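# Set folding table by wall, park cart in bay

## Task

Put the folding table upright on its legs beside the wall so that every part of it lies within the blue taped area and nothing crosses the tape; move the utility cart into the yellow taped bay so each of its four wheels sits inside the tape and none rests on it; the coffee table must be standing upright at the finish; the robot must not tip over or be left leaning; and anything that stays in place only because the robot is holding it does not count.

## Robot and tools

Robot: a Hello Robot Stretch 4, about 1.6 m tall, with one arm. It has an omni-wheel base (rim within 0.23 m of the base origin), a lift riding on a mast, an arm that telescopes forward, a three-joint wrist (yaw, pitch, roll) and a two-finger gripper. Cameras: head_camera, head_left_camera, head_right_camera, wrist_camera. Loose objects may occasionally get nudged by something else.

Frames: the base frame sits on the floor below the base centre, x forward, y left, z up. hand_pose is reported in this frame (a point between the open fingertips); with all wrist joints at 0 its axes line up with the base frame, though the printed position may be somewhat off. The odometry frame is wherever the base frame was when the scene began.

execute_actions: argument "actions" is a list holding one action or none (empty list = only report state and pictures). Optional "cameras": list of camera names or "all"; omitted or null gives all, [] gives none; an unknown name rejects the call. An action contains "base", "joints", or both, plus optional "pace" and "contact_limits"; alternatively it contains only "end_of_arm". All parts start at once and may finish at different moments.
- "base": exactly one key, each a relative offset from where the base last measured itself. translate_m: drive straight, metres, forward positive, -2 to 2. strafe_m: slide sideways, metres, left positive, -2 to 2. rotate_rad: spin in place, radians, counter-clockwise (left) positive, -3.2 to 3.2.
- "joints": absolute targets by name (not offsets). lift_m 0 to 1.2; arm_m 0 to 0.55 (extension forward); wrist_yaw_rad -1.134 to 4.276 (0 points forward, positive to the left, 3.14 tucked back, above 3.4 the arm may obstruct); wrist_pitch_rad -1.117 to 4.259 (0 level, 1.57 pointing down); wrist_roll_rad -1.117 to 4.259 (0 fingers at equal height, positive turns clockwise viewed from behind the gripper); gripper_m -0.038 to 0.141 (fingertip gap; negative means fingers press together). Done tolerances: ±0.004 for lift, arm, gripper; ±0.02 yaw and roll; ±0.05 pitch. A joint target outside its range is clipped and run, with a note; any other bad value or unknown key rejects the whole call with no motion.
- "pace": "slow", "default" (if omitted), "fast", "max". Base speed 0.1/0.3/0.4/0.6 m/s and turn rate 1/2/3/4 rad/s respectively; with lift above 0.2 these are further capped, down to 0.3 m/s and 1 rad/s at lift 1.2. Wrist speed is the same at every pace.
- "contact_limits": {"arm_m": value} from 0 (gentlest) to 0.75 (firmest), default 0.5; how much pushing the arm tolerates before halting.
- {"end_of_arm": "enable_torque"}: re-powers any wrist or gripper motor that shut itself off; it then holds its current spot.
Each action is capped at 15 s. A joint or base omitted from an action may still be driving toward an earlier target without the status showing it. If a result reports a stop, later movement, wait and finished_scene calls in that same reply are skipped.

wait: "seconds" 0 to 10; nothing new is commanded; returns state and pictures.
zoom_image: "camera" and "region" [x0, y0, x1, y1] in image pixels from the top-left, at most 504 by 504, on the latest full image of that camera.
finished_scene: "scene" number (1 or 2); irreversible; reports success; the task must hold at that moment. A reply without any tool call ends everything.

Result lines: base_status and joint_status: "done" (for the base, wheels turned the commanded amount, slip included), "off_target" (resting short, maybe still pushing), "contact_stop_at_<key>" (blocked; that part goes slack—a slack lift may sag under load, slack wheels may roll), "limit_stop_at_<name>", "time_out", "torque_fault". After these the old target is dropped. "limit_stop_at_tilt" means lean over 6 degrees: lift, arm and wheels go slack and ignore commands until the lean eases. "limit_stop_at_own_body": a joint was about to hit the robot; you may move away from the body; likely when pitch below -0.2 with roll below -0.4 or above 4. A slack part holds again once commanded. on_its_own lists uncommanded things; its "held at" is the held target, not the actual position. lidar_m: 12 distances in metres, 30-degree sectors, 1st straight ahead, counter-clockwise (4th left, 7th behind, 10th right); "-" = nothing or closer than 0.25 m; sees from about 0.15 m up to robot height, may miss clear objects, thin legs, much behind. wrist_depth_mm: 7x7 grid from top-left, 100 to 2000 mm, "-" invalid; robot body visible. base_odometry is wheel-based (slip counts as motion); heading -3.142 to 3.142, left positive; if turned_by_wheels and turned_by_imu differ by more than about 0.1 rad, a collision or slip likely happened and heading error ≈ wheels minus imu. base_tilt in degrees, forward and right positive, with a fixed offset up to about 1.5. motor_effort: percent of max, positive toward higher joint values, bracket = peak of last action (noisy); wheel_0/1/2 positive means turning right. Effort outside rest range suggests contact or load; a load in a level gripper shifts wrist_pitch_rad effort.

Gripping: command gripper_m below the object's width; tighter squeezes harder and pulls the object inward by up to a third of the shortfall. Reading and "done" don't prove a grasp; a firm grip at commands of 0 or above shows in gripper_m effort. Fingertips pressed on a surface can jam; raise the lift. To unfold at scene start, send lift_m 0.4 with wrist_yaw_rad 0 together.

Avoid: turning or driving with over 1 kg held and arm_m above 0.2 (especially fast/max); strong sustained pushes or pulls, particularly with the gripper high or a high contact limit; pressing the gripper into things with base or arm moves (wrist motor shuts off; also over about 2 kg in a level gripper); drops, slips, slams, hard hits; knocking over the coffee table. A base_tilt differing from its starting value may mean a wheel is on something low. Less robot motion time is better.

Each tool is called after ">>>" by a JSON object that holds its "fn" and its "kwargs", one argument or row to a line.

## Session

>>> {"fn": "execute_actions", "kwargs": {
  "actions": []
}}

Scene clock: 0.00 s.
base_odometry: x=+0.000 y=+0.000 heading=+0.000 (m, m, rad; odometry frame)
turned_by_wheels: +0.000 (rad since the last result)
turned_by_imu: +0.000 (rad since the last result)
base_tilt: forward=-0.4 right=+0.0 (deg)
lidar_m: 0.89 1.05 1.60 1.54 1.56 1.11 1.08 1.11 1.01 0.95 1.00 1.52
base_status: not commanded
joint_positions: lift_m=+0.141 arm_m=+0.000 wrist_yaw_rad=+3.180 wrist_pitch_rad=-0.007 wrist_roll_rad=+0.010 gripper_m=+0.057
joint_status: not commanded
motor_effort: lift_m=+18 arm_m=+0 wrist_yaw_rad=-1 wrist_pitch_rad=-7 wrist_roll_rad=+1 gripper_m=+0 wheel_0=+0 wheel_1=+0 wheel_2=+0 (%)
hand_pose: x=-0.1207 y=+0.0763 z=+0.3218 quat_wxyz=(-0.019, +0.004, +0.005, +1.000) (m; base frame)
wrist_depth_mm: - - 137 1182 1118 1138 1098 / - - 137 1160 1160 1118 1098 / - 110 138 1160 1160 1138 1118 / 145 142 191 1205 1160 1138 1118 / 213 1255 1255 1205 1182 1138 1118 / 214 1078 199 1008 200 1118 1098 / 216 715 759 - 768 732 788
pictures: head_camera, head_left_camera, head_right_camera, wrist_camera
Images, in order (width x height): head_camera 420x560, head_left_camera 420x672, head_right_camera 420x672, wrist_camera 616x392.

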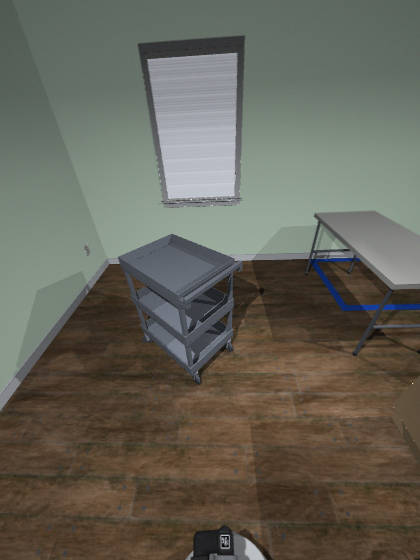

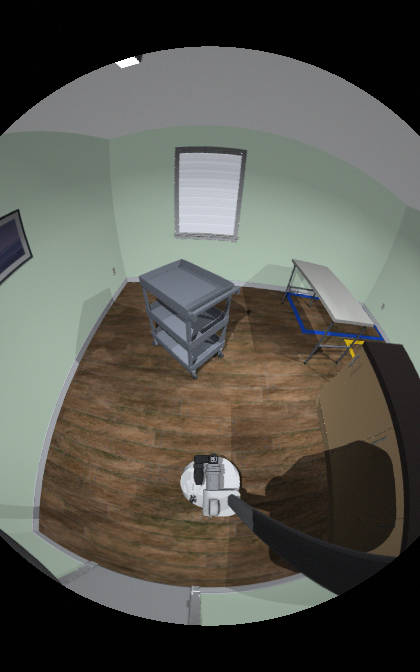

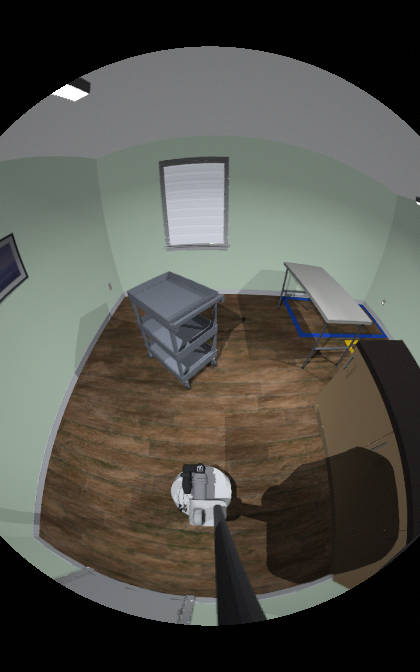

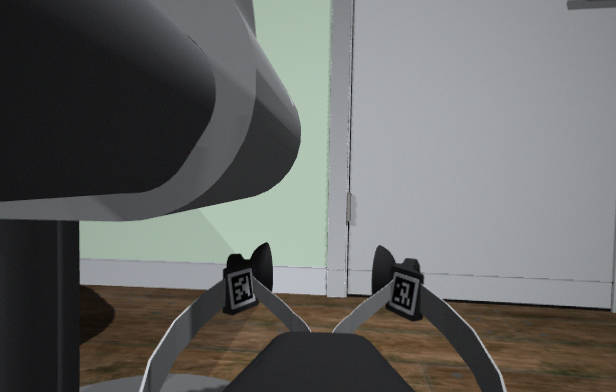

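Move for a better look.

>>> {"fn": "execute_actions", "kwargs": {
  "actions": [
    {"base":{"strafe_m":-0.5}}
  ],
  "cameras": []
}}

>>> {"fn": "execute_actions", "kwargs": {
  "actions": [
    {"base":{"translate_m":1.0}}
  ],
  "cameras": []
}}

>>> {"fn": "execute_actions", "kwargs": {
  "actions": [
    {"base":{"rotate_rad":-1.2}}
  ],
  "cameras": ["head_camera","head_left_camera"]
}}

Scene clock: 6.50 s.
base_odometry: x=+0.000 y=-0.500 heading=+0.000 (m, m, rad; odometry frame)
turned_by_wheels: +0.000 (rad since the last result)
turned_by_imu: -0.004 (rad since the last result)
base_tilt: forward=-0.4 right=+0.0 (deg)
lidar_m: 2.15 1.09 2.12 2.02 1.55 1.14 1.09 0.66 0.48 0.45 0.46 0.69
base_status: done
joint_positions: lift_m=+0.141 arm_m=+0.000 wrist_yaw_rad=+3.180 wrist_pitch_rad=-0.007 wrist_roll_rad=+0.010 gripper_m=+0.057
joint_status: not commanded
motor_effort: lift_m=+18(18) arm_m=+0(0) wrist_yaw_rad=-2(1) wrist_pitch_rad=-6(7) wrist_roll_rad=+0(0) gripper_m=-2(1) wheel_0=+3(12) wheel_1=-3(13) wheel_2=+0(2) (%)
hand_pose: x=-0.1207 y=+0.0763 z=+0.3218 quat_wxyz=(-0.019, +0.004, +0.005, +1.000) (m; base frame)
wrist_depth_mm: - - 137 1205 1138 1138 1098 / - - 137 1205 1182 1160 1098 / - 110 138 1205 1160 1160 1118 / 145 142 191 1205 1182 1160 1118 / 213 1078 1255 1229 1205 1182 1138 / 215 1008 198 1025 200 1118 1118 / 216 715 759 - 778 741 798
pictures: none
No camera images: the call's "cameras" was empty. Leave "cameras" out to get every camera's image.

Scene clock: 11.33 s.
base_odometry: x=+1.000 y=-0.500 heading=+0.000 (m, m, rad; odometry frame)
turned_by_wheels: +0.000 (rad since the last result)
turned_by_imu: -0.001 (rad since the last result)
base_tilt: forward=-0.3 right=+0.0 (deg)
lidar_m: 1.64 1.68 0.38 0.44 2.14 2.14 1.89 0.68 0.56 0.52 0.53 0.75
base_status: done
joint_positions: lift_m=+0.141 arm_m=+0.000 wrist_yaw_rad=+3.180 wrist_pitch_rad=-0.007 wrist_roll_rad=+0.010 gripper_m=+0.057
joint_status: not commanded
motor_effort: lift_m=+18(18) arm_m=-1(0) wrist_yaw_rad=-2(2) wrist_pitch_rad=-7(8) wrist_roll_rad=+0(1) gripper_m=-3(2) wheel_0=+3(9) wheel_1=+5(7) wheel_2=-2(17) (%)
hand_pose: x=-0.1207 y=+0.0763 z=+0.3218 quat_wxyz=(-0.019, +0.004, +0.005, +1.000) (m; base frame)
wrist_depth_mm: - - 137 - - - - / - - 137 - - - - / - 110 138 - - - - / 146 142 190 - - - - / 213 1098 1618 1921 1921 1983 - / 215 1042 198 991 200 1118 1138 / 216 715 768 - 768 732 798
pictures: none
No camera images: the call's "cameras" was empty. Leave "cameras" out to get every camera's image.

Scene clock: 13.17 s.
base_odometry: x=+1.000 y=-0.500 heading=-1.199 (m, m, rad; odometry frame)
turned_by_wheels: -1.199 (rad since the last result)
turned_by_imu: -1.221 (rad since the last result)
base_tilt: forward=-0.5 right=+0.1 (deg)
lidar_m: 0.53 0.64 1.33 1.66 0.40 0.41 0.61 2.28 2.09 0.84 0.57 0.75
base_status: done
joint_positions: lift_m=+0.141 arm_m=+0.000 wrist_yaw_rad=+3.180 wrist_pitch_rad=-0.007 wrist_roll_rad=+0.010 gripper_m=+0.057
joint_status: not commanded
motor_effort: lift_m=+18(18) arm_m=-1(0) wrist_yaw_rad=-1(2) wrist_pitch_rad=-7(6) wrist_roll_rad=+1(2) gripper_m=-2(2) wheel_0=+3(12) wheel_1=+5(11) wheel_2=+5(9) (%)
hand_pose: x=-0.1207 y=+0.0763 z=+0.3218 quat_wxyz=(-0.019, +0.004, +0.005, +1.000) (m; base frame)
wrist_depth_mm: - - 137 - - 1863 866 / - - 137 - - 535 430 / - 110 139 - - 683 668 / 146 142 191 - - 1921 1708 / 213 1808 1863 1863 1661 904 976 / 214 1078 198 1008 200 539 691 / 216 707 759 - 750 504 436
pictures: head_camera, head_left_camera
Images, in order (width x height): head_camera 420x560, head_left_camera 420x672.

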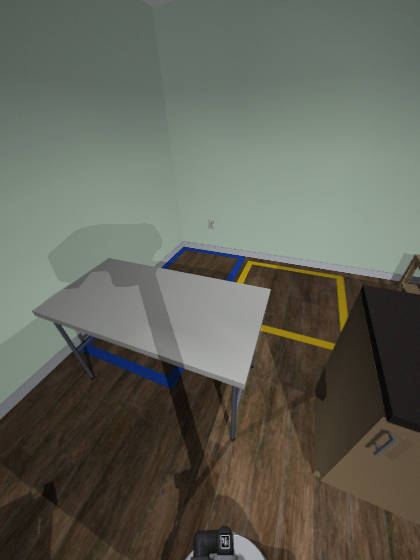

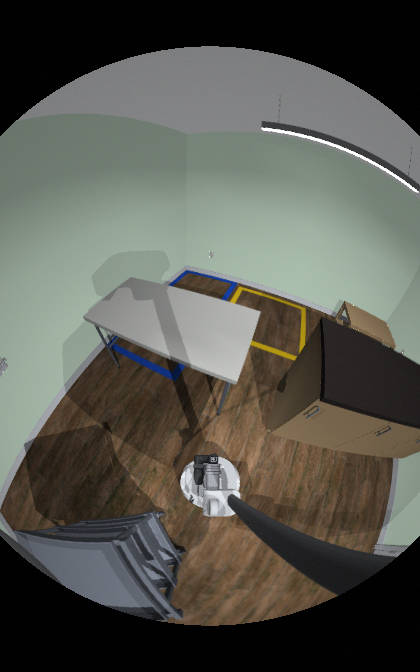

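>>> {"fn": "execute_actions", "kwargs": {
  "actions": [
    {"base":{"rotate_rad":-0.37}}
  ],
  "cameras": []
}}

>>> {"fn": "execute_actions", "kwargs": {
  "actions": [
    {"base":{"strafe_m":0.3}}
  ],
  "cameras": []
}}

>>> {"fn": "execute_actions", "kwargs": {
  "actions": [
    {"base":{"translate_m":0.9},"pace":"slow"}
  ],
  "cameras": ["head_camera","head_left_camera"]
}}

Scene clock: 20.93 s.
base_odometry: x=+1.000 y=-0.500 heading=-1.568 (m, m, rad; odometry frame)
turned_by_wheels: -0.369 (rad since the last result)
turned_by_imu: -0.377 (rad since the last result)
base_tilt: forward=-0.5 right=+0.1 (deg)
lidar_m: 0.54 0.53 0.77 1.63 1.70 0.39 0.45 2.14 2.13 1.82 0.69 0.56
base_status: done
joint_positions: lift_m=+0.141 arm_m=+0.000 wrist_yaw_rad=+3.180 wrist_pitch_rad=-0.007 wrist_roll_rad=+0.010 gripper_m=+0.057
joint_status: not commanded
motor_effort: lift_m=+18(18) arm_m=-1(0) wrist_yaw_rad=-2(2) wrist_pitch_rad=-7(8) wrist_roll_rad=+2(1) gripper_m=+0(1) wheel_0=+4(5) wheel_1=+4(11) wheel_2=+5(12) (%)
hand_pose: x=-0.1207 y=+0.0763 z=+0.3218 quat_wxyz=(-0.019, +0.004, +0.005, +1.000) (m; base frame)
wrist_depth_mm: - - 137 - 991 904 1921 / - - 137 723 574 508 1983 / - 110 138 654 699 544 891 / 146 142 191 - - - - / 213 1863 1863 842 1078 1008 1576 / 215 1078 198 691 200 517 960 / 216 715 759 - 691 521 798
pictures: none
No camera images: the call's "cameras" was empty. Leave "cameras" out to get every camera's image.

Scene clock: 23.27 s.
base_odometry: x=+1.300 y=-0.499 heading=-1.567 (m, m, rad; odometry frame)
turned_by_wheels: +0.000 (rad since the last result)
turned_by_imu: +0.001 (rad since the last result)
base_tilt: forward=-0.5 right=+0.1 (deg)
lidar_m: 0.52 0.51 0.75 1.34 1.41 0.66 0.36 0.39 2.43 1.87 0.77 0.54
base_status: done
joint_positions: lift_m=+0.141 arm_m=+0.000 wrist_yaw_rad=+3.180 wrist_pitch_rad=-0.007 wrist_roll_rad=+0.010 gripper_m=+0.057
joint_status: not commanded
motor_effort: lift_m=+18(18) arm_m=-1(0) wrist_yaw_rad=-2(2) wrist_pitch_rad=-8(8) wrist_roll_rad=+2(1) gripper_m=-2(3) wheel_0=-2(6) wheel_1=+3(14) wheel_2=+0(7) (%)
hand_pose: x=-0.1207 y=+0.0763 z=+0.3218 quat_wxyz=(-0.019, +0.004, +0.005, +1.000) (m; base frame)
wrist_depth_mm: - - 137 991 991 - 1983 / - - 137 585 - - 1983 / - 110 139 597 798 - - / 146 142 190 - - - - / 213 1576 917 1138 1008 - 1921 / 214 842 198 569 200 1118 1138 / 216 715 544 - 768 732 788
pictures: none
No camera images: the call's "cameras" was empty. Leave "cameras" out to get every camera's image.

action 0: "base": translate_m = 0.9 would last too long for one action: at the pace "slow" translate_m can be at most 0.766 in either direction: name a faster pace, or command the rest in another action

>>> {"fn": "execute_actions", "kwargs": {
  "actions": [
    {"base":{"translate_m":0.76},"pace":"slow"}
  ],
  "cameras": ["head_camera","head_left_camera"]
}}

Scene clock: 34.37 s.
base_odometry: x=+1.302 y=-1.258 heading=-1.567 (m, m, rad; odometry frame)
turned_by_wheels: +0.000 (rad since the last result)
turned_by_imu: -0.004 (rad since the last result)
base_tilt: forward=-0.4 right=+0.1 (deg)
lidar_m: 0.25 0.25 0.25 0.25 0.25 1.93 1.14 1.42 0.60 0.25 0.25 0.25
base_status: done
joint_positions: lift_m=+0.141 arm_m=+0.000 wrist_yaw_rad=+3.180 wrist_pitch_rad=-0.007 wrist_roll_rad=+0.010 gripper_m=+0.057
joint_status: not commanded
motor_effort: lift_m=+18(18) arm_m=+0(1) wrist_yaw_rad=-1(2) wrist_pitch_rad=-7(6) wrist_roll_rad=-1(0) gripper_m=-1(2) wheel_0=+5(14) wheel_1=+7(9) wheel_2=-11(20) (%)
hand_pose: x=-0.1207 y=+0.0763 z=+0.3218 quat_wxyz=(-0.019, +0.004, +0.005, +1.000) (m; base frame)
wrist_depth_mm: - - 137 - - - - / - - 137 1366 - - - / - 110 138 1281 - - - / 146 142 191 - - - - / 213 1808 1618 1366 1708 1983 1921 / 215 1060 198 1008 200 1118 1138 / 216 715 759 - 778 732 788
pictures: head_camera, head_left_camera
Images, in order (width x height): head_camera 420x560, head_left_camera 420x672.

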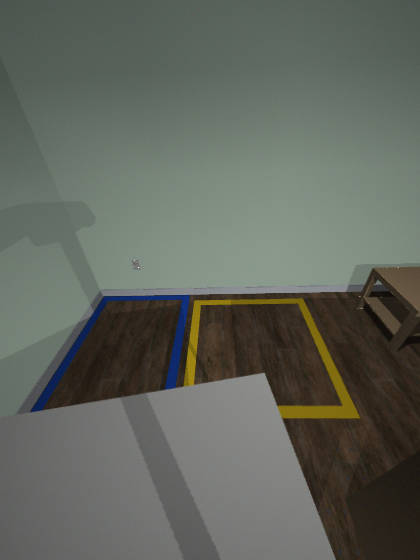

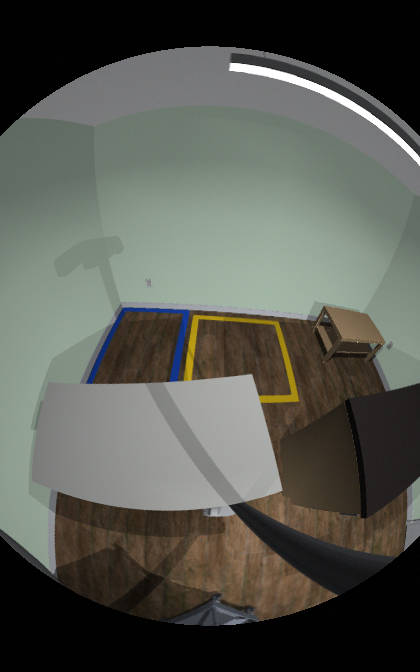

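Working; continue.

>>> {"fn": "execute_actions", "kwargs": {
  "actions": [
    {"base":{"translate_m":0.7},"pace":"slow"}
  ],
  "cameras": ["head_left_camera"]
}}

Scene clock: 44.57 s.
base_odometry: x=+1.305 y=-1.958 heading=-1.568 (m, m, rad; odometry frame)
turned_by_wheels: +0.000 (rad since the last result)
turned_by_imu: -0.004 (rad since the last result)
base_tilt: forward=-0.2 right=+0.0 (deg)
lidar_m: 0.25 0.25 0.25 0.25 0.25 0.25 1.87 0.84 0.70 1.48 0.25 0.25
base_status: done
joint_positions: lift_m=+0.141 arm_m=+0.000 wrist_yaw_rad=+3.180 wrist_pitch_rad=-0.007 wrist_roll_rad=+0.010 gripper_m=+0.057
joint_status: not commanded
motor_effort: lift_m=+18(18) arm_m=-1(1) wrist_yaw_rad=-2(1) wrist_pitch_rad=-6(6) wrist_roll_rad=+0(0) gripper_m=-1(3) wheel_0=+6(12) wheel_1=+6(12) wheel_2=-18(18) (%)
hand_pose: x=-0.1207 y=+0.0763 z=+0.3218 quat_wxyz=(-0.019, +0.004, +0.005, +1.000) (m; base frame)
wrist_depth_mm: - - 137 - - - - / - - 137 - - - - / - 110 138 1983 - - - / 146 142 191 - - - - / 213 1576 1863 1921 1921 1983 1863 / 215 1078 199 1008 200 1118 1138 / 216 715 759 - 778 732 788
pictures: head_left_camera
Images, in order (width x height): head_left_camera 420x672.

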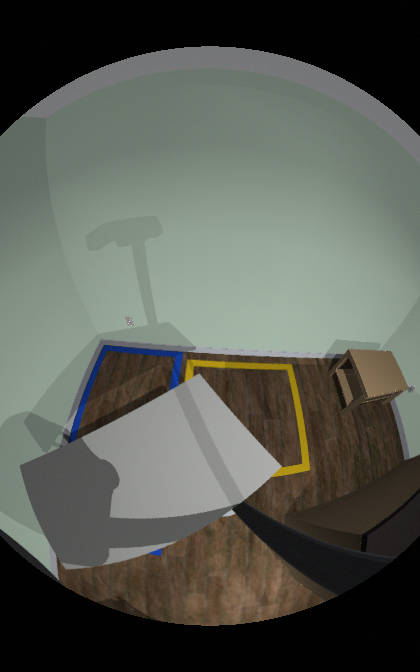

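About 45°. A bit more, then strafe left.

>>> {"fn": "execute_actions", "kwargs": {
  "actions": [
    {"base":{"translate_m":0.35},"pace":"slow"}
  ],
  "cameras": []
}}

>>> {"fn": "execute_actions", "kwargs": {
  "actions": [
    {"base":{"strafe_m":0.3},"pace":"slow"}
  ],
  "cameras": ["head_left_camera"]
}}

Scene clock: 51.73 s.
base_odometry: x=+1.306 y=-2.307 heading=-1.567 (m, m, rad; odometry frame)
turned_by_wheels: +0.001 (rad since the last result)
turned_by_imu: -0.002 (rad since the last result)
base_tilt: forward=-0.4 right=+0.0 (deg)
lidar_m: 0.25 0.25 0.25 0.25 0.25 0.25 2.24 0.95 1.01 1.36 0.25 0.25
base_status: done
joint_positions: lift_m=+0.141 arm_m=+0.000 wrist_yaw_rad=+3.180 wrist_pitch_rad=-0.007 wrist_roll_rad=+0.010 gripper_m=+0.057
joint_status: not commanded
motor_effort: lift_m=+18(18) arm_m=-1(1) wrist_yaw_rad=-2(1) wrist_pitch_rad=-7(7) wrist_roll_rad=-1(0) gripper_m=-1(4) wheel_0=+8(14) wheel_1=+9(11) wheel_2=-9(23) (%)
hand_pose: x=-0.1207 y=+0.0763 z=+0.3218 quat_wxyz=(-0.019, +0.004, +0.005, +1.000) (m; base frame)
wrist_depth_mm: - - 137 - - - 820 / - - 137 - - - 1983 / - 110 139 - - - - / 146 142 191 - - - 1863 / 213 1255 1863 1921 1921 1983 1808 / 215 1060 199 1008 200 1118 1118 / 216 715 759 - 768 732 798
pictures: none
No camera images: the call's "cameras" was empty. Leave "cameras" out to get every camera's image.

Scene clock: 55.87 s.
base_odometry: x=+1.605 y=-2.306 heading=-1.567 (m, m, rad; odometry frame)
turned_by_wheels: +0.000 (rad since the last result)
turned_by_imu: +0.000 (rad since the last result)
base_tilt: forward=-0.5 right=+0.0 (deg)
lidar_m: 0.25 0.25 0.25 0.25 0.25 0.25 0.25 1.27 1.14 1.66 0.25 0.25
base_status: done
joint_positions: lift_m=+0.141 arm_m=+0.000 wrist_yaw_rad=+3.180 wrist_pitch_rad=-0.007 wrist_roll_rad=+0.010 gripper_m=+0.057
joint_status: not commanded
motor_effort: lift_m=+18(18) arm_m=-1(0) wrist_yaw_rad=-2(2) wrist_pitch_rad=-7(7) wrist_roll_rad=+0(1) gripper_m=-2(0) wheel_0=-8(15) wheel_1=+12(14) wheel_2=+0(9) (%)
hand_pose: x=-0.1207 y=+0.0763 z=+0.3218 quat_wxyz=(-0.019, +0.004, +0.005, +1.000) (m; base frame)
wrist_depth_mm: - - 137 - - - 1618 / - - 137 - - - 1618 / - 110 138 - - - 1618 / 146 142 191 - - - 1499 / 213 1808 1863 1921 1921 1921 1537 / 214 1078 198 1008 200 1042 1138 / 216 715 759 - 768 732 798
pictures: head_left_camera
Images, in order (width x height): head_left_camera 420x672.

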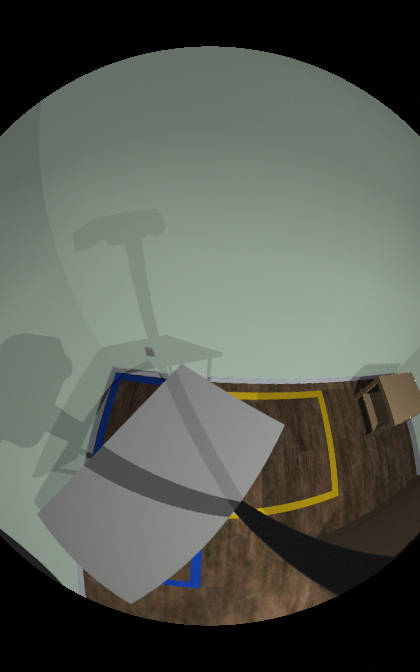

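>>> {"fn": "execute_actions", "kwargs": {
  "actions": [
    {"base":{"strafe_m":-0.6}}
  ],
  "cameras": []
}}

>>> {"fn": "execute_actions", "kwargs": {
  "actions": [
    {"base":{"translate_m":0.4}}
  ],
  "cameras": []
}}

>>> {"fn": "execute_actions", "kwargs": {
  "actions": [
    {"base":{"strafe_m":0.6},"pace":"slow"}
  ],
  "cameras": ["head_left_camera"]
}}

Scene clock: 64.50 s.
base_odometry: x=+1.005 y=-2.308 heading=-1.567 (m, m, rad; odometry frame)
turned_by_wheels: +0.000 (rad since the last result)
turned_by_imu: -0.004 (rad since the last result)
base_tilt: forward=-0.3 right=+0.3 (deg)
lidar_m: 0.87 0.95 0.37 0.40 0.60 2.37 1.15 0.77 1.04 1.06 1.11 0.92
base_status: done
joint_positions: lift_m=+0.141 arm_m=+0.000 wrist_yaw_rad=+3.180 wrist_pitch_rad=-0.007 wrist_roll_rad=+0.010 gripper_m=+0.057
joint_status: not commanded
motor_effort: lift_m=+18(18) arm_m=-1(1) wrist_yaw_rad=-1(2) wrist_pitch_rad=-8(7) wrist_roll_rad=+0(1) gripper_m=-1(2) wheel_0=+2(11) wheel_1=-2(13) wheel_2=+0(3) (%)
hand_pose: x=-0.1207 y=+0.0763 z=+0.3218 quat_wxyz=(-0.019, +0.004, +0.005, +1.000) (m; base frame)
wrist_depth_mm: - - 137 - - - - / - - 137 - - - - / - 110 138 - - - - / 145 142 191 - - - - / 213 866 1098 1921 1921 1983 - / 215 878 199 991 200 1138 1138 / 216 715 759 - 768 732 788
pictures: none
No camera images: the call's "cameras" was empty. Leave "cameras" out to get every camera's image.

Scene clock: 67.30 s.
base_odometry: x=+1.007 y=-2.708 heading=-1.566 (m, m, rad; odometry frame)
turned_by_wheels: +0.000 (rad since the last result)
turned_by_imu: -0.001 (rad since the last result)
base_tilt: forward=-0.5 right=+0.1 (deg)
lidar_m: 0.50 0.52 0.76 0.33 0.29 0.96 1.17 1.15 1.62 1.04 0.68 0.50
base_status: done
joint_positions: lift_m=+0.141 arm_m=+0.000 wrist_yaw_rad=+3.180 wrist_pitch_rad=-0.007 wrist_roll_rad=+0.010 gripper_m=+0.057
joint_status: not commanded
motor_effort: lift_m=+18(18) arm_m=-1(1) wrist_yaw_rad=-2(2) wrist_pitch_rad=-7(6) wrist_roll_rad=+0(0) gripper_m=-2(1) wheel_0=+4(8) wheel_1=+3(9) wheel_2=-4(12) (%)
hand_pose: x=-0.1207 y=+0.0763 z=+0.3218 quat_wxyz=(-0.019, +0.004, +0.005, +1.000) (m; base frame)
wrist_depth_mm: - - 137 - - - - / - - 137 - - - - / - 110 138 - - - - / 146 142 191 - - - - / 214 1308 1255 1921 1921 1983 - / 215 1078 199 1008 200 1118 1138 / 216 715 759 - 768 732 788
pictures: none
No camera images: the call's "cameras" was empty. Leave "cameras" out to get every camera's image.

Scene clock: 74.43 s.
base_odometry: x=+1.607 y=-2.705 heading=-1.566 (m, m, rad; odometry frame)
turned_by_wheels: +0.000 (rad since the last result)
turned_by_imu: +0.000 (rad since the last result)
base_tilt: forward=-0.4 right=+0.1 (deg)
lidar_m: 0.49 0.54 0.31 0.25 0.25 0.25 0.25 0.25 1.61 1.65 0.72 0.53
base_status: done
joint_positions: lift_m=+0.141 arm_m=+0.000 wrist_yaw_rad=+3.192 wrist_pitch_rad=-0.004 wrist_roll_rad=+0.010 gripper_m=+0.057
joint_status: not commanded
on_its_own: wrist_yaw_rad is at rest, and its effort (-37) is outside its rest range (-13 to +13)
motor_effort: lift_m=+18(18) arm_m=-1(1) wrist_yaw_rad=-37(64) wrist_pitch_rad=-16(17) wrist_roll_rad=-1(0) gripper_m=+0(1) wheel_0=-7(17) wheel_1=+7(24) wheel_2=+5(3) (%)
hand_pose: x=-0.1217 y=+0.0727 z=+0.3207 quat_wxyz=(-0.025, +0.002, +0.005, +1.000) (m; base frame)
wrist_depth_mm: - - 135 - - 820 831 / - - 135 - - - 1576 / - 108 137 - - - 1661 / 147 142 180 - - - 1576 / 206 1499 322 237 1921 1921 1537 / 206 976 191 188 190 174 159 / 208 707 759 - 141 768 741
pictures: head_left_camera
Images, in order (width x height): head_left_camera 420x672.

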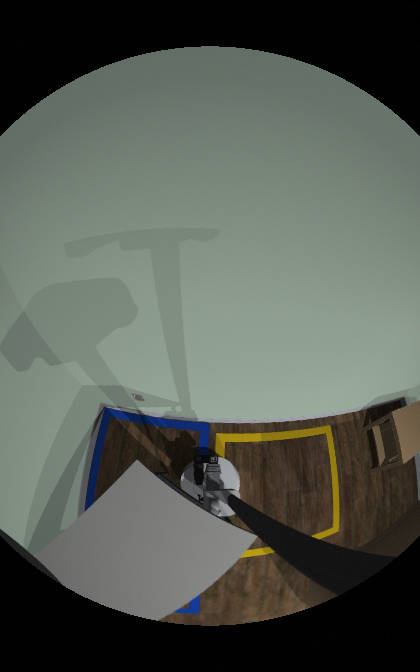

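>>> {"fn": "execute_actions", "kwargs": {
  "actions": [
    {"base":{"strafe_m":-0.8}}
  ],
  "cameras": []
}}

>>> {"fn": "execute_actions", "kwargs": {
  "actions": [
    {"base":{"translate_m":-0.45}}
  ],
  "cameras": []
}}

>>> {"fn": "execute_actions", "kwargs": {
  "actions": [
    {"base":{"rotate_rad":1.567}}
  ],
  "cameras": ["head_camera"]
}}

Scene clock: 83.23 s.
base_odometry: x=+0.807 y=-2.709 heading=-1.566 (m, m, rad; odometry frame)
turned_by_wheels: +0.000 (rad since the last result)
turned_by_imu: -0.007 (rad since the last result)
base_tilt: forward=-0.3 right=-0.1 (deg)
lidar_m: 0.48 0.52 0.73 0.74 0.67 2.62 1.12 1.17 0.86 0.85 0.70 0.52
base_status: done
joint_positions: lift_m=+0.141 arm_m=+0.000 wrist_yaw_rad=+3.180 wrist_pitch_rad=-0.007 wrist_roll_rad=+0.010 gripper_m=+0.057
joint_status: not commanded
motor_effort: lift_m=+18(18) arm_m=-1(0) wrist_yaw_rad=-1(38) wrist_pitch_rad=-9(17) wrist_roll_rad=+0(1) gripper_m=-2(2) wheel_0=+1(8) wheel_1=-3(15) wheel_2=+0(7) (%)
hand_pose: x=-0.1207 y=+0.0763 z=+0.3217 quat_wxyz=(-0.019, +0.003, +0.005, +1.000) (m; base frame)
wrist_depth_mm: - - 137 - - - - / - - 137 - - - - / - 110 138 - - - - / 145 142 191 - - - - / 213 1308 1281 1618 1921 1983 - / 214 1078 198 1008 200 1118 1138 / 216 715 759 - 768 732 798
pictures: none
No camera images: the call's "cameras" was empty. Leave "cameras" out to get every camera's image.

Scene clock: 86.20 s.
base_odometry: x=+0.805 y=-2.259 heading=-1.567 (m, m, rad; odometry frame)
turned_by_wheels: +0.000 (rad since the last result)
turned_by_imu: -0.001 (rad since the last result)
base_tilt: forward=-0.4 right=+0.2 (deg)
lidar_m: 0.94 0.99 0.65 0.70 0.99 2.51 0.68 0.68 0.96 0.88 0.89 0.98
base_status: done
joint_positions: lift_m=+0.141 arm_m=+0.000 wrist_yaw_rad=+3.180 wrist_pitch_rad=-0.007 wrist_roll_rad=+0.010 gripper_m=+0.057
joint_status: not commanded
motor_effort: lift_m=+17(17) arm_m=+0(0) wrist_yaw_rad=-1(1) wrist_pitch_rad=-7(7) wrist_roll_rad=+1(0) gripper_m=-1(2) wheel_0=-3(8) wheel_1=-4(8) wheel_2=+3(13) (%)
hand_pose: x=-0.1207 y=+0.0763 z=+0.3217 quat_wxyz=(-0.019, +0.003, +0.005, +1.000) (m; base frame)
wrist_depth_mm: - - 137 - - - - / - - 137 - - - - / - 110 138 - - - - / 146 142 191 - - - - / 213 831 809 1661 1921 1921 - / 215 820 198 1008 200 1118 1138 / 216 715 750 - 778 732 788
pictures: none
No camera images: the call's "cameras" was empty. Leave "cameras" out to get every camera's image.

Scene clock: 88.27 s.
base_odometry: x=+0.805 y=-2.259 heading=+0.000 (m, m, rad; odometry frame)
turned_by_wheels: +1.566 (rad since the last result)
turned_by_imu: +1.593 (rad since the last result)
base_tilt: forward=-0.5 right=+0.0 (deg)
lidar_m: 0.68 1.00 2.48 0.67 0.69 0.97 0.87 0.90 0.98 0.93 0.99 0.67
base_status: done
joint_positions: lift_m=+0.141 arm_m=+0.000 wrist_yaw_rad=+3.180 wrist_pitch_rad=-0.007 wrist_roll_rad=+0.010 gripper_m=+0.057
joint_status: not commanded
motor_effort: lift_m=+18(17) arm_m=-1(1) wrist_yaw_rad=-2(2) wrist_pitch_rad=-8(8) wrist_roll_rad=+0(0) gripper_m=-1(1) wheel_0=-3(9) wheel_1=-3(9) wheel_2=-4(11) (%)
hand_pose: x=-0.1207 y=+0.0763 z=+0.3217 quat_wxyz=(-0.019, +0.003, +0.005, +1.000) (m; base frame)
wrist_depth_mm: - - 137 - 1921 1921 1025 / - - 137 - 1983 1661 1008 / - 110 139 - 1983 1618 991 / 146 142 191 - - 1576 991 / 213 1430 1118 1808 1983 1499 976 / 215 1078 198 1008 200 1118 976 / 216 715 759 - 768 723 798
pictures: head_camera
Images, in order (width x height): head_camera 420x560.

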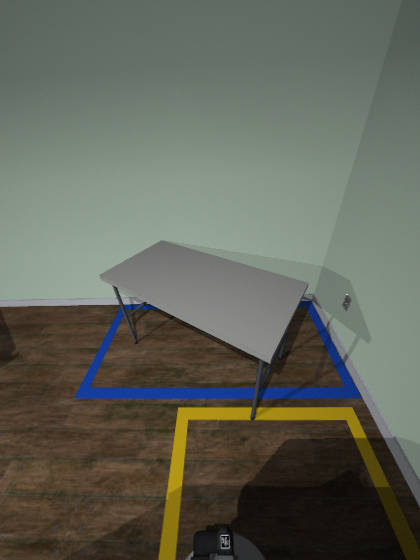

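Push the near leg straight.

>>> {"fn": "execute_actions", "kwargs": {
  "actions": [
    {"base":{"strafe_m":-0.2}}
  ],
  "cameras": []
}}

>>> {"fn": "execute_actions", "kwargs": {
  "actions": [
    {"base":{"translate_m":0.76},"pace":"slow"}
  ],
  "cameras": []
}}

>>> {"fn": "execute_actions", "kwargs": {
  "actions": [
    {"base":{"translate_m":0.12},"pace":"slow"}
  ],
  "cameras": []
}}

>>> {"fn": "execute_actions", "kwargs": {
  "actions": [
    {"base":{"translate_m":-0.9}}
  ],
  "cameras": ["head_camera"]
}}

Scene clock: 94.53 s.
base_odometry: x=+0.805 y=-2.459 heading=+0.000 (m, m, rad; odometry frame)
turned_by_wheels: +0.000 (rad since the last result)
turned_by_imu: -0.003 (rad since the last result)
base_tilt: forward=-0.5 right=+0.0 (deg)
lidar_m: 0.62 0.84 2.63 0.86 0.90 1.25 0.84 0.89 0.75 0.73 0.78 1.07
base_status: done
joint_positions: lift_m=+0.141 arm_m=+0.000 wrist_yaw_rad=+3.180 wrist_pitch_rad=-0.007 wrist_roll_rad=+0.010 gripper_m=+0.057
joint_status: not commanded
motor_effort: lift_m=+18(18) arm_m=-1(1) wrist_yaw_rad=-2(2) wrist_pitch_rad=-8(8) wrist_roll_rad=+0(0) gripper_m=-2(2) wheel_0=+0(12) wheel_1=-3(12) wheel_2=+0(3) (%)
hand_pose: x=-0.1207 y=+0.0763 z=+0.3217 quat_wxyz=(-0.019, +0.003, +0.005, +1.000) (m; base frame)
wrist_depth_mm: - - 137 - 1983 1921 1863 / - - 137 - 1983 1983 1336 / - 110 138 1060 - 1921 1336 / 146 142 191 - - 1983 1336 / 214 1281 1308 1464 1921 1808 1308 / 215 1042 199 991 200 1118 1138 / 216 715 759 - 778 732 798
pictures: none
No camera images: the call's "cameras" was empty. Leave "cameras" out to get every camera's image.

Scene clock: 103.43 s.
base_odometry: x=+1.565 y=-2.459 heading=+0.000 (m, m, rad; odometry frame)
turned_by_wheels: +0.000 (rad since the last result)
turned_by_imu: -0.004 (rad since the last result)
base_tilt: forward=-0.4 right=+0.1 (deg)
lidar_m: 0.25 0.25 0.37 2.32 1.25 1.23 1.60 1.09 0.78 0.75 0.25 0.25
base_status: done
joint_positions: lift_m=+0.141 arm_m=+0.000 wrist_yaw_rad=+3.180 wrist_pitch_rad=-0.007 wrist_roll_rad=+0.010 gripper_m=+0.057
joint_status: not commanded
motor_effort: lift_m=+17(17) arm_m=-1(1) wrist_yaw_rad=-2(2) wrist_pitch_rad=-7(8) wrist_roll_rad=-1(1) gripper_m=-1(2) wheel_0=+6(7) wheel_1=+5(12) wheel_2=-11(23) (%)
hand_pose: x=-0.1207 y=+0.0763 z=+0.3217 quat_wxyz=(-0.019, +0.003, +0.005, +1.000) (m; base frame)
wrist_depth_mm: - - 137 - - - - / - - 137 - - - 1336 / - 110 138 - - - 1308 / 146 142 191 - - - 1308 / 213 1464 1756 1756 1983 1756 1281 / 215 1060 198 991 200 1118 1138 / 216 707 768 - 778 741 798
pictures: none
No camera images: the call's "cameras" was empty. Leave "cameras" out to get every camera's image.

Scene clock: 105.90 s.
base_odometry: x=+1.684 y=-2.459 heading=-0.001 (m, m, rad; odometry frame)
turned_by_wheels: -0.001 (rad since the last result)
turned_by_imu: -0.002 (rad since the last result)
base_tilt: forward=-0.4 right=+0.0 (deg)
lidar_m: 0.25 0.25 0.25 2.40 1.42 1.34 1.73 1.07 0.79 0.76 0.25 0.25
base_status: done
joint_positions: lift_m=+0.141 arm_m=+0.000 wrist_yaw_rad=+3.180 wrist_pitch_rad=-0.007 wrist_roll_rad=+0.010 gripper_m=+0.057
joint_status: not commanded
motor_effort: lift_m=+18(17) arm_m=+0(1) wrist_yaw_rad=-2(1) wrist_pitch_rad=-7(8) wrist_roll_rad=+0(1) gripper_m=-3(1) wheel_0=+9(9) wheel_1=+2(5) wheel_2=-21(22) (%)
hand_pose: x=-0.1207 y=+0.0763 z=+0.3217 quat_wxyz=(-0.019, +0.003, +0.005, +1.000) (m; base frame)
wrist_depth_mm: - - 137 - - - - / - - 137 - - - 1308 / - 110 138 - - - 1308 / 146 142 191 - - - 1281 / 213 1430 1863 1921 1863 1756 1281 / 215 1060 198 1008 200 1118 1138 / 216 715 759 - 778 732 798
pictures: none
No camera images: the call's "cameras" was empty. Leave "cameras" out to get every camera's image.

Scene clock: 110.40 s.
base_odometry: x=+0.784 y=-2.458 heading=-0.002 (m, m, rad; odometry frame)
turned_by_wheels: +0.000 (rad since the last result)
turned_by_imu: -0.002 (rad since the last result)
base_tilt: forward=-0.5 right=+0.0 (deg)
lidar_m: 0.97 1.14 2.63 0.86 0.90 1.26 0.84 0.86 0.78 0.74 0.79 1.06
base_status: done
joint_positions: lift_m=+0.141 arm_m=+0.000 wrist_yaw_rad=+3.180 wrist_pitch_rad=-0.007 wrist_roll_rad=+0.010 gripper_m=+0.057
joint_status: not commanded
motor_effort: lift_m=+18(18) arm_m=+0(0) wrist_yaw_rad=-2(2) wrist_pitch_rad=-7(8) wrist_roll_rad=+0(1) gripper_m=+0(2) wheel_0=-3(7) wheel_1=-3(9) wheel_2=+3(19) (%)
hand_pose: x=-0.1207 y=+0.0763 z=+0.3217 quat_wxyz=(-0.019, +0.003, +0.005, +1.000) (m; base frame)
wrist_depth_mm: - - 137 1921 1921 1921 1863 / - - 137 - 1983 1921 1308 / - 110 138 1138 1921 1921 1308 / 146 142 191 - - 1921 1308 / 213 1281 1281 1430 1921 1756 1281 / 215 1025 198 960 200 1118 1138 / 216 723 759 - 768 732 788
pictures: head_camera
Images, in order (width x height): head_camera 420x560.

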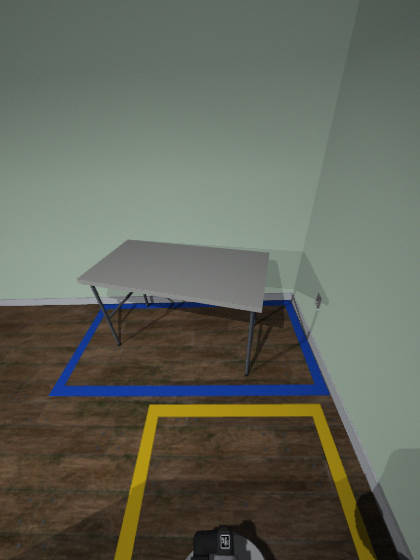

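>>> {"fn": "execute_actions", "kwargs": {
  "actions": [
    {"base":{"strafe_m":-0.15}}
  ],
  "cameras": []
}}

>>> {"fn": "execute_actions", "kwargs": {
  "actions": [
    {"base":{"translate_m":0.7}}
  ],
  "cameras": []
}}

>>> {"fn": "execute_actions", "kwargs": {
  "actions": [
    {"base":{"translate_m":0.26},"pace":"slow"}
  ],
  "cameras": []
}}

>>> {"fn": "execute_actions", "kwargs": {
  "actions": [
    {"base":{"translate_m":-0.9}}
  ],
  "cameras": ["head_camera"]
}}

Scene clock: 118.00 s.
base_odometry: x=+0.784 y=-2.607 heading=-0.002 (m, m, rad; odometry frame)
turned_by_wheels: +0.000 (rad since the last result)
turned_by_imu: -0.002 (rad since the last result)
base_tilt: forward=-0.4 right=-0.1 (deg)
lidar_m: 0.93 1.10 2.62 1.00 1.05 1.45 0.83 0.87 0.61 0.59 0.62 0.89
base_status: done
joint_positions: lift_m=+0.141 arm_m=+0.000 wrist_yaw_rad=+3.180 wrist_pitch_rad=-0.007 wrist_roll_rad=+0.010 gripper_m=+0.057
joint_status: not commanded
motor_effort: lift_m=+17(18) arm_m=+0(1) wrist_yaw_rad=-2(2) wrist_pitch_rad=-8(7) wrist_roll_rad=+0(0) gripper_m=-2(1) wheel_0=+2(15) wheel_1=-2(11) wheel_2=+0(1) (%)
hand_pose: x=-0.1207 y=+0.0763 z=+0.3217 quat_wxyz=(-0.019, +0.003, +0.005, +1.000) (m; base frame)
wrist_depth_mm: - - 137 1983 1921 1921 1863 / - - 137 - 1921 1921 1576 / - 110 138 946 1983 1921 1576 / 145 142 191 - 1983 1921 1537 / 213 1182 1118 1336 1499 1921 1537 / 215 1042 199 991 200 1138 1160 / 216 715 759 - 768 732 788
pictures: none
No camera images: the call's "cameras" was empty. Leave "cameras" out to get every camera's image.

Scene clock: 121.80 s.
base_odometry: x=+1.484 y=-2.608 heading=-0.001 (m, m, rad; odometry frame)
turned_by_wheels: +0.000 (rad since the last result)
turned_by_imu: -0.001 (rad since the last result)
base_tilt: forward=-0.4 right=+0.1 (deg)
lidar_m: 0.25 0.30 0.54 2.47 1.30 1.46 1.53 0.86 0.63 0.60 0.64 0.26
base_status: done
joint_positions: lift_m=+0.141 arm_m=+0.000 wrist_yaw_rad=+3.180 wrist_pitch_rad=-0.007 wrist_roll_rad=+0.010 gripper_m=+0.057
joint_status: not commanded
motor_effort: lift_m=+17(18) arm_m=-1(1) wrist_yaw_rad=-2(2) wrist_pitch_rad=-8(8) wrist_roll_rad=+1(0) gripper_m=-3(1) wheel_0=+2(10) wheel_1=+4(9) wheel_2=-2(12) (%)
hand_pose: x=-0.1207 y=+0.0763 z=+0.3217 quat_wxyz=(-0.019, +0.003, +0.005, +1.000) (m; base frame)
wrist_depth_mm: - - 137 - - - - / - - 137 - - - 1537 / - 110 138 1661 - - 1576 / 145 142 191 - - - 1537 / 213 1255 1661 1661 1661 1983 1576 / 215 1078 198 1008 200 1118 1118 / 216 715 759 - 778 732 798
pictures: none
No camera images: the call's "cameras" was empty. Leave "cameras" out to get every camera's image.

Scene clock: 125.67 s.
base_odometry: x=+1.743 y=-2.609 heading=-0.001 (m, m, rad; odometry frame)
turned_by_wheels: +0.000 (rad since the last result)
turned_by_imu: -0.002 (rad since the last result)
base_tilt: forward=-0.5 right=+0.1 (deg)
lidar_m: 0.25 0.25 0.25 2.52 1.50 1.44 1.81 0.85 0.62 0.60 0.64 0.25
base_status: done
joint_positions: lift_m=+0.141 arm_m=+0.000 wrist_yaw_rad=+3.180 wrist_pitch_rad=-0.007 wrist_roll_rad=+0.010 gripper_m=+0.057
joint_status: not commanded
motor_effort: lift_m=+18(17) arm_m=+0(1) wrist_yaw_rad=-2(2) wrist_pitch_rad=-8(8) wrist_roll_rad=-1(2) gripper_m=-2(2) wheel_0=+6(13) wheel_1=+6(7) wheel_2=-9(16) (%)
hand_pose: x=-0.1207 y=+0.0763 z=+0.3217 quat_wxyz=(-0.019, +0.003, +0.005, +1.000) (m; base frame)
wrist_depth_mm: - - 137 - - - - / - - 137 - - - 1576 / - 110 138 - - - 1576 / 145 142 191 - - - 1576 / 213 1281 1661 1863 1921 1983 1537 / 215 1060 198 1008 200 1118 1138 / 216 715 759 - 768 732 798
pictures: none
No camera images: the call's "cameras" was empty. Leave "cameras" out to get every camera's image.

Scene clock: 130.17 s.
base_odometry: x=+0.843 y=-2.607 heading=-0.001 (m, m, rad; odometry frame)
turned_by_wheels: +0.000 (rad since the last result)
turned_by_imu: -0.002 (rad since the last result)
base_tilt: forward=-0.4 right=-0.1 (deg)
lidar_m: 1.03 1.14 2.58 1.01 1.04 1.48 0.89 0.85 0.63 0.58 0.61 0.88
base_status: done
joint_positions: lift_m=+0.141 arm_m=+0.000 wrist_yaw_rad=+3.180 wrist_pitch_rad=-0.007 wrist_roll_rad=+0.010 gripper_m=+0.057
joint_status: not commanded
motor_effort: lift_m=+17(18) arm_m=+0(1) wrist_yaw_rad=-2(2) wrist_pitch_rad=-9(8) wrist_roll_rad=-1(0) gripper_m=-2(2) wheel_0=-2(5) wheel_1=-5(9) wheel_2=+4(14) (%)
hand_pose: x=-0.1207 y=+0.0763 z=+0.3217 quat_wxyz=(-0.019, +0.003, +0.005, +1.000) (m; base frame)
wrist_depth_mm: - - 137 - - 1921 1983 / - - 137 - - 1983 1576 / - 110 139 1008 - 1983 1537 / 145 142 191 - - - 1576 / 213 1229 1078 1336 1618 1983 1537 / 215 1078 198 1025 200 1098 1160 / 216 715 759 - 778 732 788
pictures: head_camera
Images, in order (width x height): head_camera 420x560.

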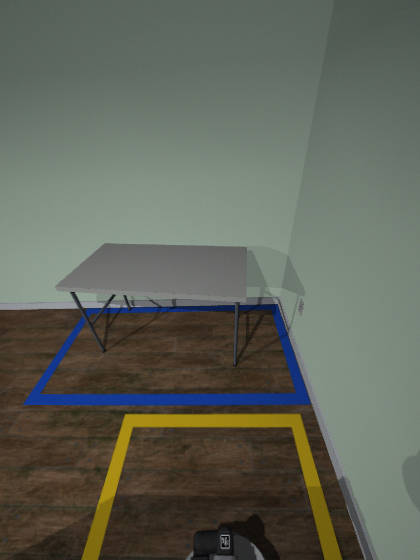

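>>> {"fn": "execute_actions", "kwargs": {
  "actions": [
    {"base":{"strafe_m":0.8},"joints":{"lift_m":0.35,"wrist_yaw_rad":0,"gripper_m":0.14}}
  ],
  "cameras": []
}}

>>> {"fn": "execute_actions", "kwargs": {
  "actions": [
    {"base":{"translate_m":0.4}}
  ],
  "cameras": ["head_camera","wrist_camera"]
}}

Scene clock: 138.07 s.
base_odometry: x=+0.844 y=-1.808 heading=-0.001 (m, m, rad; odometry frame)
turned_by_wheels: +0.000 (rad since the last result)
turned_by_imu: +0.001 (rad since the last result)
base_tilt: forward=-0.4 right=+0.0 (deg)
lidar_m: 1.13 1.87 1.85 0.57 0.26 0.30 0.96 1.10 1.29 1.40 1.45 1.15
base_status: done
joint_positions: lift_m=+0.350 arm_m=+0.000 wrist_yaw_rad=+0.000 wrist_pitch_rad=-0.007 wrist_roll_rad=+0.010 gripper_m=+0.140
joint_status: all done
motor_effort: lift_m=+20(22) arm_m=-1(0) wrist_yaw_rad=-4(9) wrist_pitch_rad=-7(8) wrist_roll_rad=+0(2) gripper_m=+0(2) wheel_0=-2(10) wheel_1=+1(12) wheel_2=+0(1) (%)
hand_pose: x=+0.4594 y=-0.0873 z=+0.5300 quat_wxyz=(+1.000, +0.005, -0.003, +0.000) (m; base frame)
wrist_depth_mm: 1618 1576 1537 1537 1499 1499 1430 / 1618 1576 1576 1537 1537 1499 1499 / 1576 1618 1576 1255 1205 1182 1118 / 1618 1618 1618 1576 1537 1537 1499 / 1661 1576 1576 1576 1537 1537 1537 / 1618 1499 1430 1537 1430 1430 1537 / 1160 1160 1160 - 1160 1182 1229
pictures: none
No camera images: the call's "cameras" was empty. Leave "cameras" out to get every camera's image.

Scene clock: 140.90 s.
base_odometry: x=+1.244 y=-1.808 heading=-0.001 (m, m, rad; odometry frame)
turned_by_wheels: +0.000 (rad since the last result)
turned_by_imu: -0.001 (rad since the last result)
base_tilt: forward=-0.4 right=-0.1 (deg)
lidar_m: 0.74 0.81 2.01 1.67 0.77 0.58 0.93 1.44 1.46 1.40 0.96 0.75
base_status: done
joint_positions: lift_m=+0.350 arm_m=+0.000 wrist_yaw_rad=+0.000 wrist_pitch_rad=-0.007 wrist_roll_rad=+0.010 gripper_m=+0.140
joint_status: not commanded
motor_effort: lift_m=+20(20) arm_m=-1(1) wrist_yaw_rad=-3(3) wrist_pitch_rad=-7(7) wrist_roll_rad=-1(1) gripper_m=+1(0) wheel_0=+4(7) wheel_1=+4(7) wheel_2=-4(15) (%)
hand_pose: x=+0.4594 y=-0.0873 z=+0.5301 quat_wxyz=(+1.000, +0.005, -0.003, +0.000) (m; base frame)
wrist_depth_mm: 1182 1160 1160 1138 1118 1098 1098 / 1182 1182 564 521 500 480 473 / 1205 1205 1182 1118 1118 1118 1118 / 1229 1205 1182 1160 1138 1118 1118 / 1229 1205 1182 1182 1160 1160 1138 / 1255 1205 1118 1160 1160 1138 1118 / 1160 1078 1160 - 1160 1138 1138
pictures: head_camera, wrist_camera
Images, in order (width x height): head_camera 420x560, wrist_camera 616x392.

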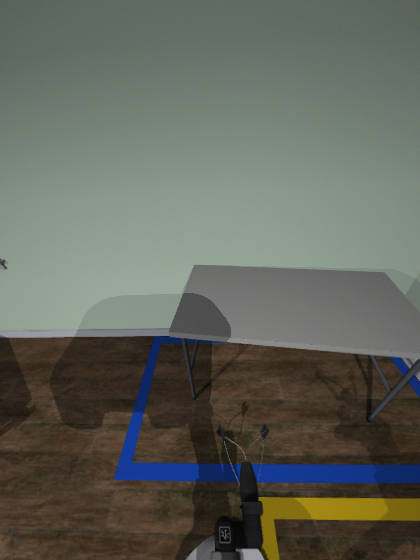

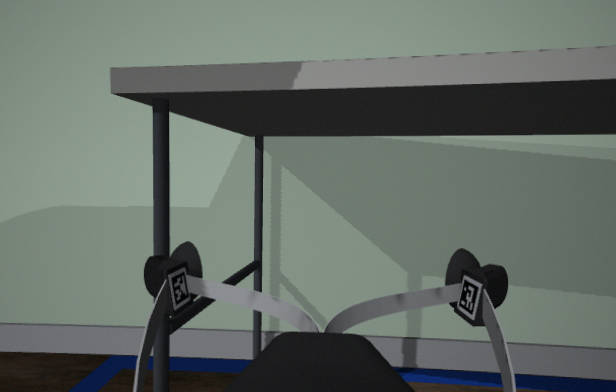

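>>> {"fn": "execute_actions", "kwargs": {
  "actions": [
    {"base":{"strafe_m":0.25}}
  ],
  "cameras": []
}}

>>> {"fn": "execute_actions", "kwargs": {
  "actions": [
    {"joints":{"arm_m":0.36}}
  ],
  "cameras": ["wrist_camera"]
}}

>>> {"fn": "execute_actions", "kwargs": {
  "actions": [
    {"joints":{"gripper_m":-0.02}}
  ],
  "cameras": []
}}

>>> {"fn": "execute_actions", "kwargs": {
  "actions": [
    {"joints":{"arm_m":0.24},"pace":"slow"}
  ],
  "cameras": ["wrist_camera","head_camera"]
}}

Scene clock: 148.17 s.
base_odometry: x=+1.244 y=-1.558 heading=-0.001 (m, m, rad; odometry frame)
turned_by_wheels: +0.000 (rad since the last result)
turned_by_imu: -0.001 (rad since the last result)
base_tilt: forward=-0.4 right=+0.0 (deg)
lidar_m: 0.77 1.44 1.97 1.41 0.80 0.55 0.52 1.57 1.72 1.65 1.00 0.78
base_status: done
joint_positions: lift_m=+0.350 arm_m=+0.000 wrist_yaw_rad=+0.000 wrist_pitch_rad=-0.007 wrist_roll_rad=+0.010 gripper_m=+0.140
joint_status: not commanded
motor_effort: lift_m=+19(20) arm_m=-1(0) wrist_yaw_rad=-2(2) wrist_pitch_rad=-8(7) wrist_roll_rad=+0(0) gripper_m=+1(0) wheel_0=-2(12) wheel_1=+2(10) wheel_2=+0(2) (%)
hand_pose: x=+0.4594 y=-0.0874 z=+0.5301 quat_wxyz=(+1.000, +0.005, -0.003, +0.000) (m; base frame)
wrist_depth_mm: 1182 1182 1160 1138 1138 1118 1078 / 1205 1182 1160 559 549 512 492 / 1205 1182 1182 1160 1138 1138 1118 / 1229 1205 1160 1160 1160 1138 1118 / 1205 1205 1205 1182 1182 1138 1138 / 1229 1229 1205 715 1182 1138 1138 / 1160 1160 1160 - 1160 1138 1118
pictures: none
No camera images: the call's "cameras" was empty. Leave "cameras" out to get every camera's image.

Scene clock: 150.33 s.
base_odometry: x=+1.244 y=-1.558 heading=-0.001 (m, m, rad; odometry frame)
turned_by_wheels: +0.000 (rad since the last result)
turned_by_imu: -0.001 (rad since the last result)
base_tilt: forward=-0.4 right=+0.0 (deg)
lidar_m: 0.76 1.46 1.98 1.41 0.80 0.55 0.52 1.57 1.71 1.65 1.00 0.79
base_status: not commanded
joint_positions: lift_m=+0.350 arm_m=+0.359 wrist_yaw_rad=+0.000 wrist_pitch_rad=-0.007 wrist_roll_rad=+0.010 gripper_m=+0.140
joint_status: all done
motor_effort: lift_m=+19(19) arm_m=+6(5) wrist_yaw_rad=-1(2) wrist_pitch_rad=-7(8) wrist_roll_rad=+1(0) gripper_m=+1(1) wheel_0=-3(2) wheel_1=+2(1) wheel_2=+0(0) (%)
hand_pose: x=+0.8183 y=-0.0874 z=+0.5302 quat_wxyz=(+1.000, +0.005, -0.004, +0.000) (m; base frame)
wrist_depth_mm: 820 809 798 267 304 303 304 / 831 820 809 394 488 480 480 / 842 820 809 778 798 778 778 / 842 842 831 750 798 798 768 / 854 842 820 750 809 788 778 / 854 854 831 243 809 798 798 / 866 854 842 - 820 809 788
pictures: wrist_camera
Images, in order (width x height): wrist_camera 616x392.

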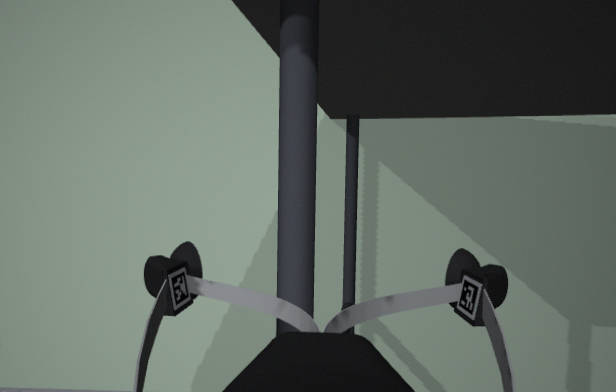

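Scene clock: 152.83 s.
base_odometry: x=+1.244 y=-1.558 heading=-0.001 (m, m, rad; odometry frame)
turned_by_wheels: +0.000 (rad since the last result)
turned_by_imu: -0.001 (rad since the last result)
base_tilt: forward=-0.4 right=+0.0 (deg)
lidar_m: 0.77 1.43 1.96 1.43 0.77 0.54 0.52 1.53 1.70 1.65 0.97 0.81
base_status: not commanded
joint_positions: lift_m=+0.350 arm_m=+0.359 wrist_yaw_rad=+0.000 wrist_pitch_rad=-0.007 wrist_roll_rad=+0.010 gripper_m=-0.020
joint_status: all done
motor_effort: lift_m=+19(20) arm_m=+6(6) wrist_yaw_rad=-3(33) wrist_pitch_rad=-6(7) wrist_roll_rad=-1(0) gripper_m=-10(9) wheel_0=-1(3) wheel_1=+1(2) wheel_2=+0(0) (%)
hand_pose: x=+0.8183 y=-0.0873 z=+0.5302 quat_wxyz=(+1.000, +0.005, -0.004, +0.000) (m; base frame)
wrist_depth_mm: 831 809 798 267 306 304 304 / 831 820 809 397 488 488 480 / 831 820 809 798 788 778 768 / 842 831 820 750 798 788 778 / 854 842 831 239 798 798 788 / 854 854 186 208 185 798 788 / 866 866 842 - 820 798 798
pictures: none
No camera images: the call's "cameras" was empty. Leave "cameras" out to get every camera's image.

Scene clock: 155.30 s.
base_odometry: x=+1.244 y=-1.558 heading=-0.001 (m, m, rad; odometry frame)
turned_by_wheels: +0.000 (rad since the last result)
turned_by_imu: -0.001 (rad since the last result)
base_tilt: forward=-0.4 right=+0.2 (deg)
lidar_m: 0.77 1.44 1.98 1.43 0.78 0.56 0.54 1.55 1.72 1.64 1.00 0.79
base_status: not commanded
joint_positions: lift_m=+0.350 arm_m=+0.241 wrist_yaw_rad=+0.000 wrist_pitch_rad=-0.007 wrist_roll_rad=+0.010 gripper_m=-0.020
joint_status: all done
motor_effort: lift_m=+19(19) arm_m=-7(7) wrist_yaw_rad=-2(3) wrist_pitch_rad=-7(6) wrist_roll_rad=+0(1) gripper_m=-11(10) wheel_0=-1(1) wheel_1=+1(1) wheel_2=+0(0) (%)
hand_pose: x=+0.7006 y=-0.0873 z=+0.5302 quat_wxyz=(+1.000, +0.005, -0.004, +0.000) (m; base frame)
wrist_depth_mm: 946 931 917 312 304 303 303 / 946 946 931 397 484 484 484 / 946 946 931 917 917 904 878 / 976 960 931 917 917 891 891 / 976 960 960 359 931 917 891 / 976 960 186 208 185 904 904 / 976 976 946 - 931 917 904
pictures: head_camera, wrist_camera
Images, in order (width x height): head_camera 420x560, wrist_camera 616x392.

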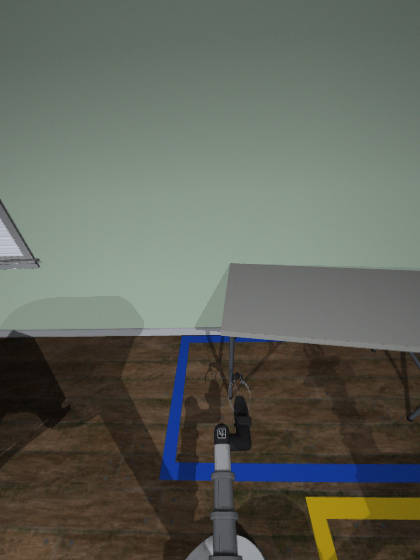

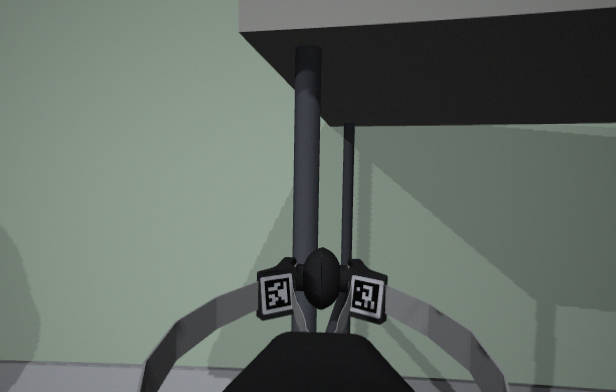

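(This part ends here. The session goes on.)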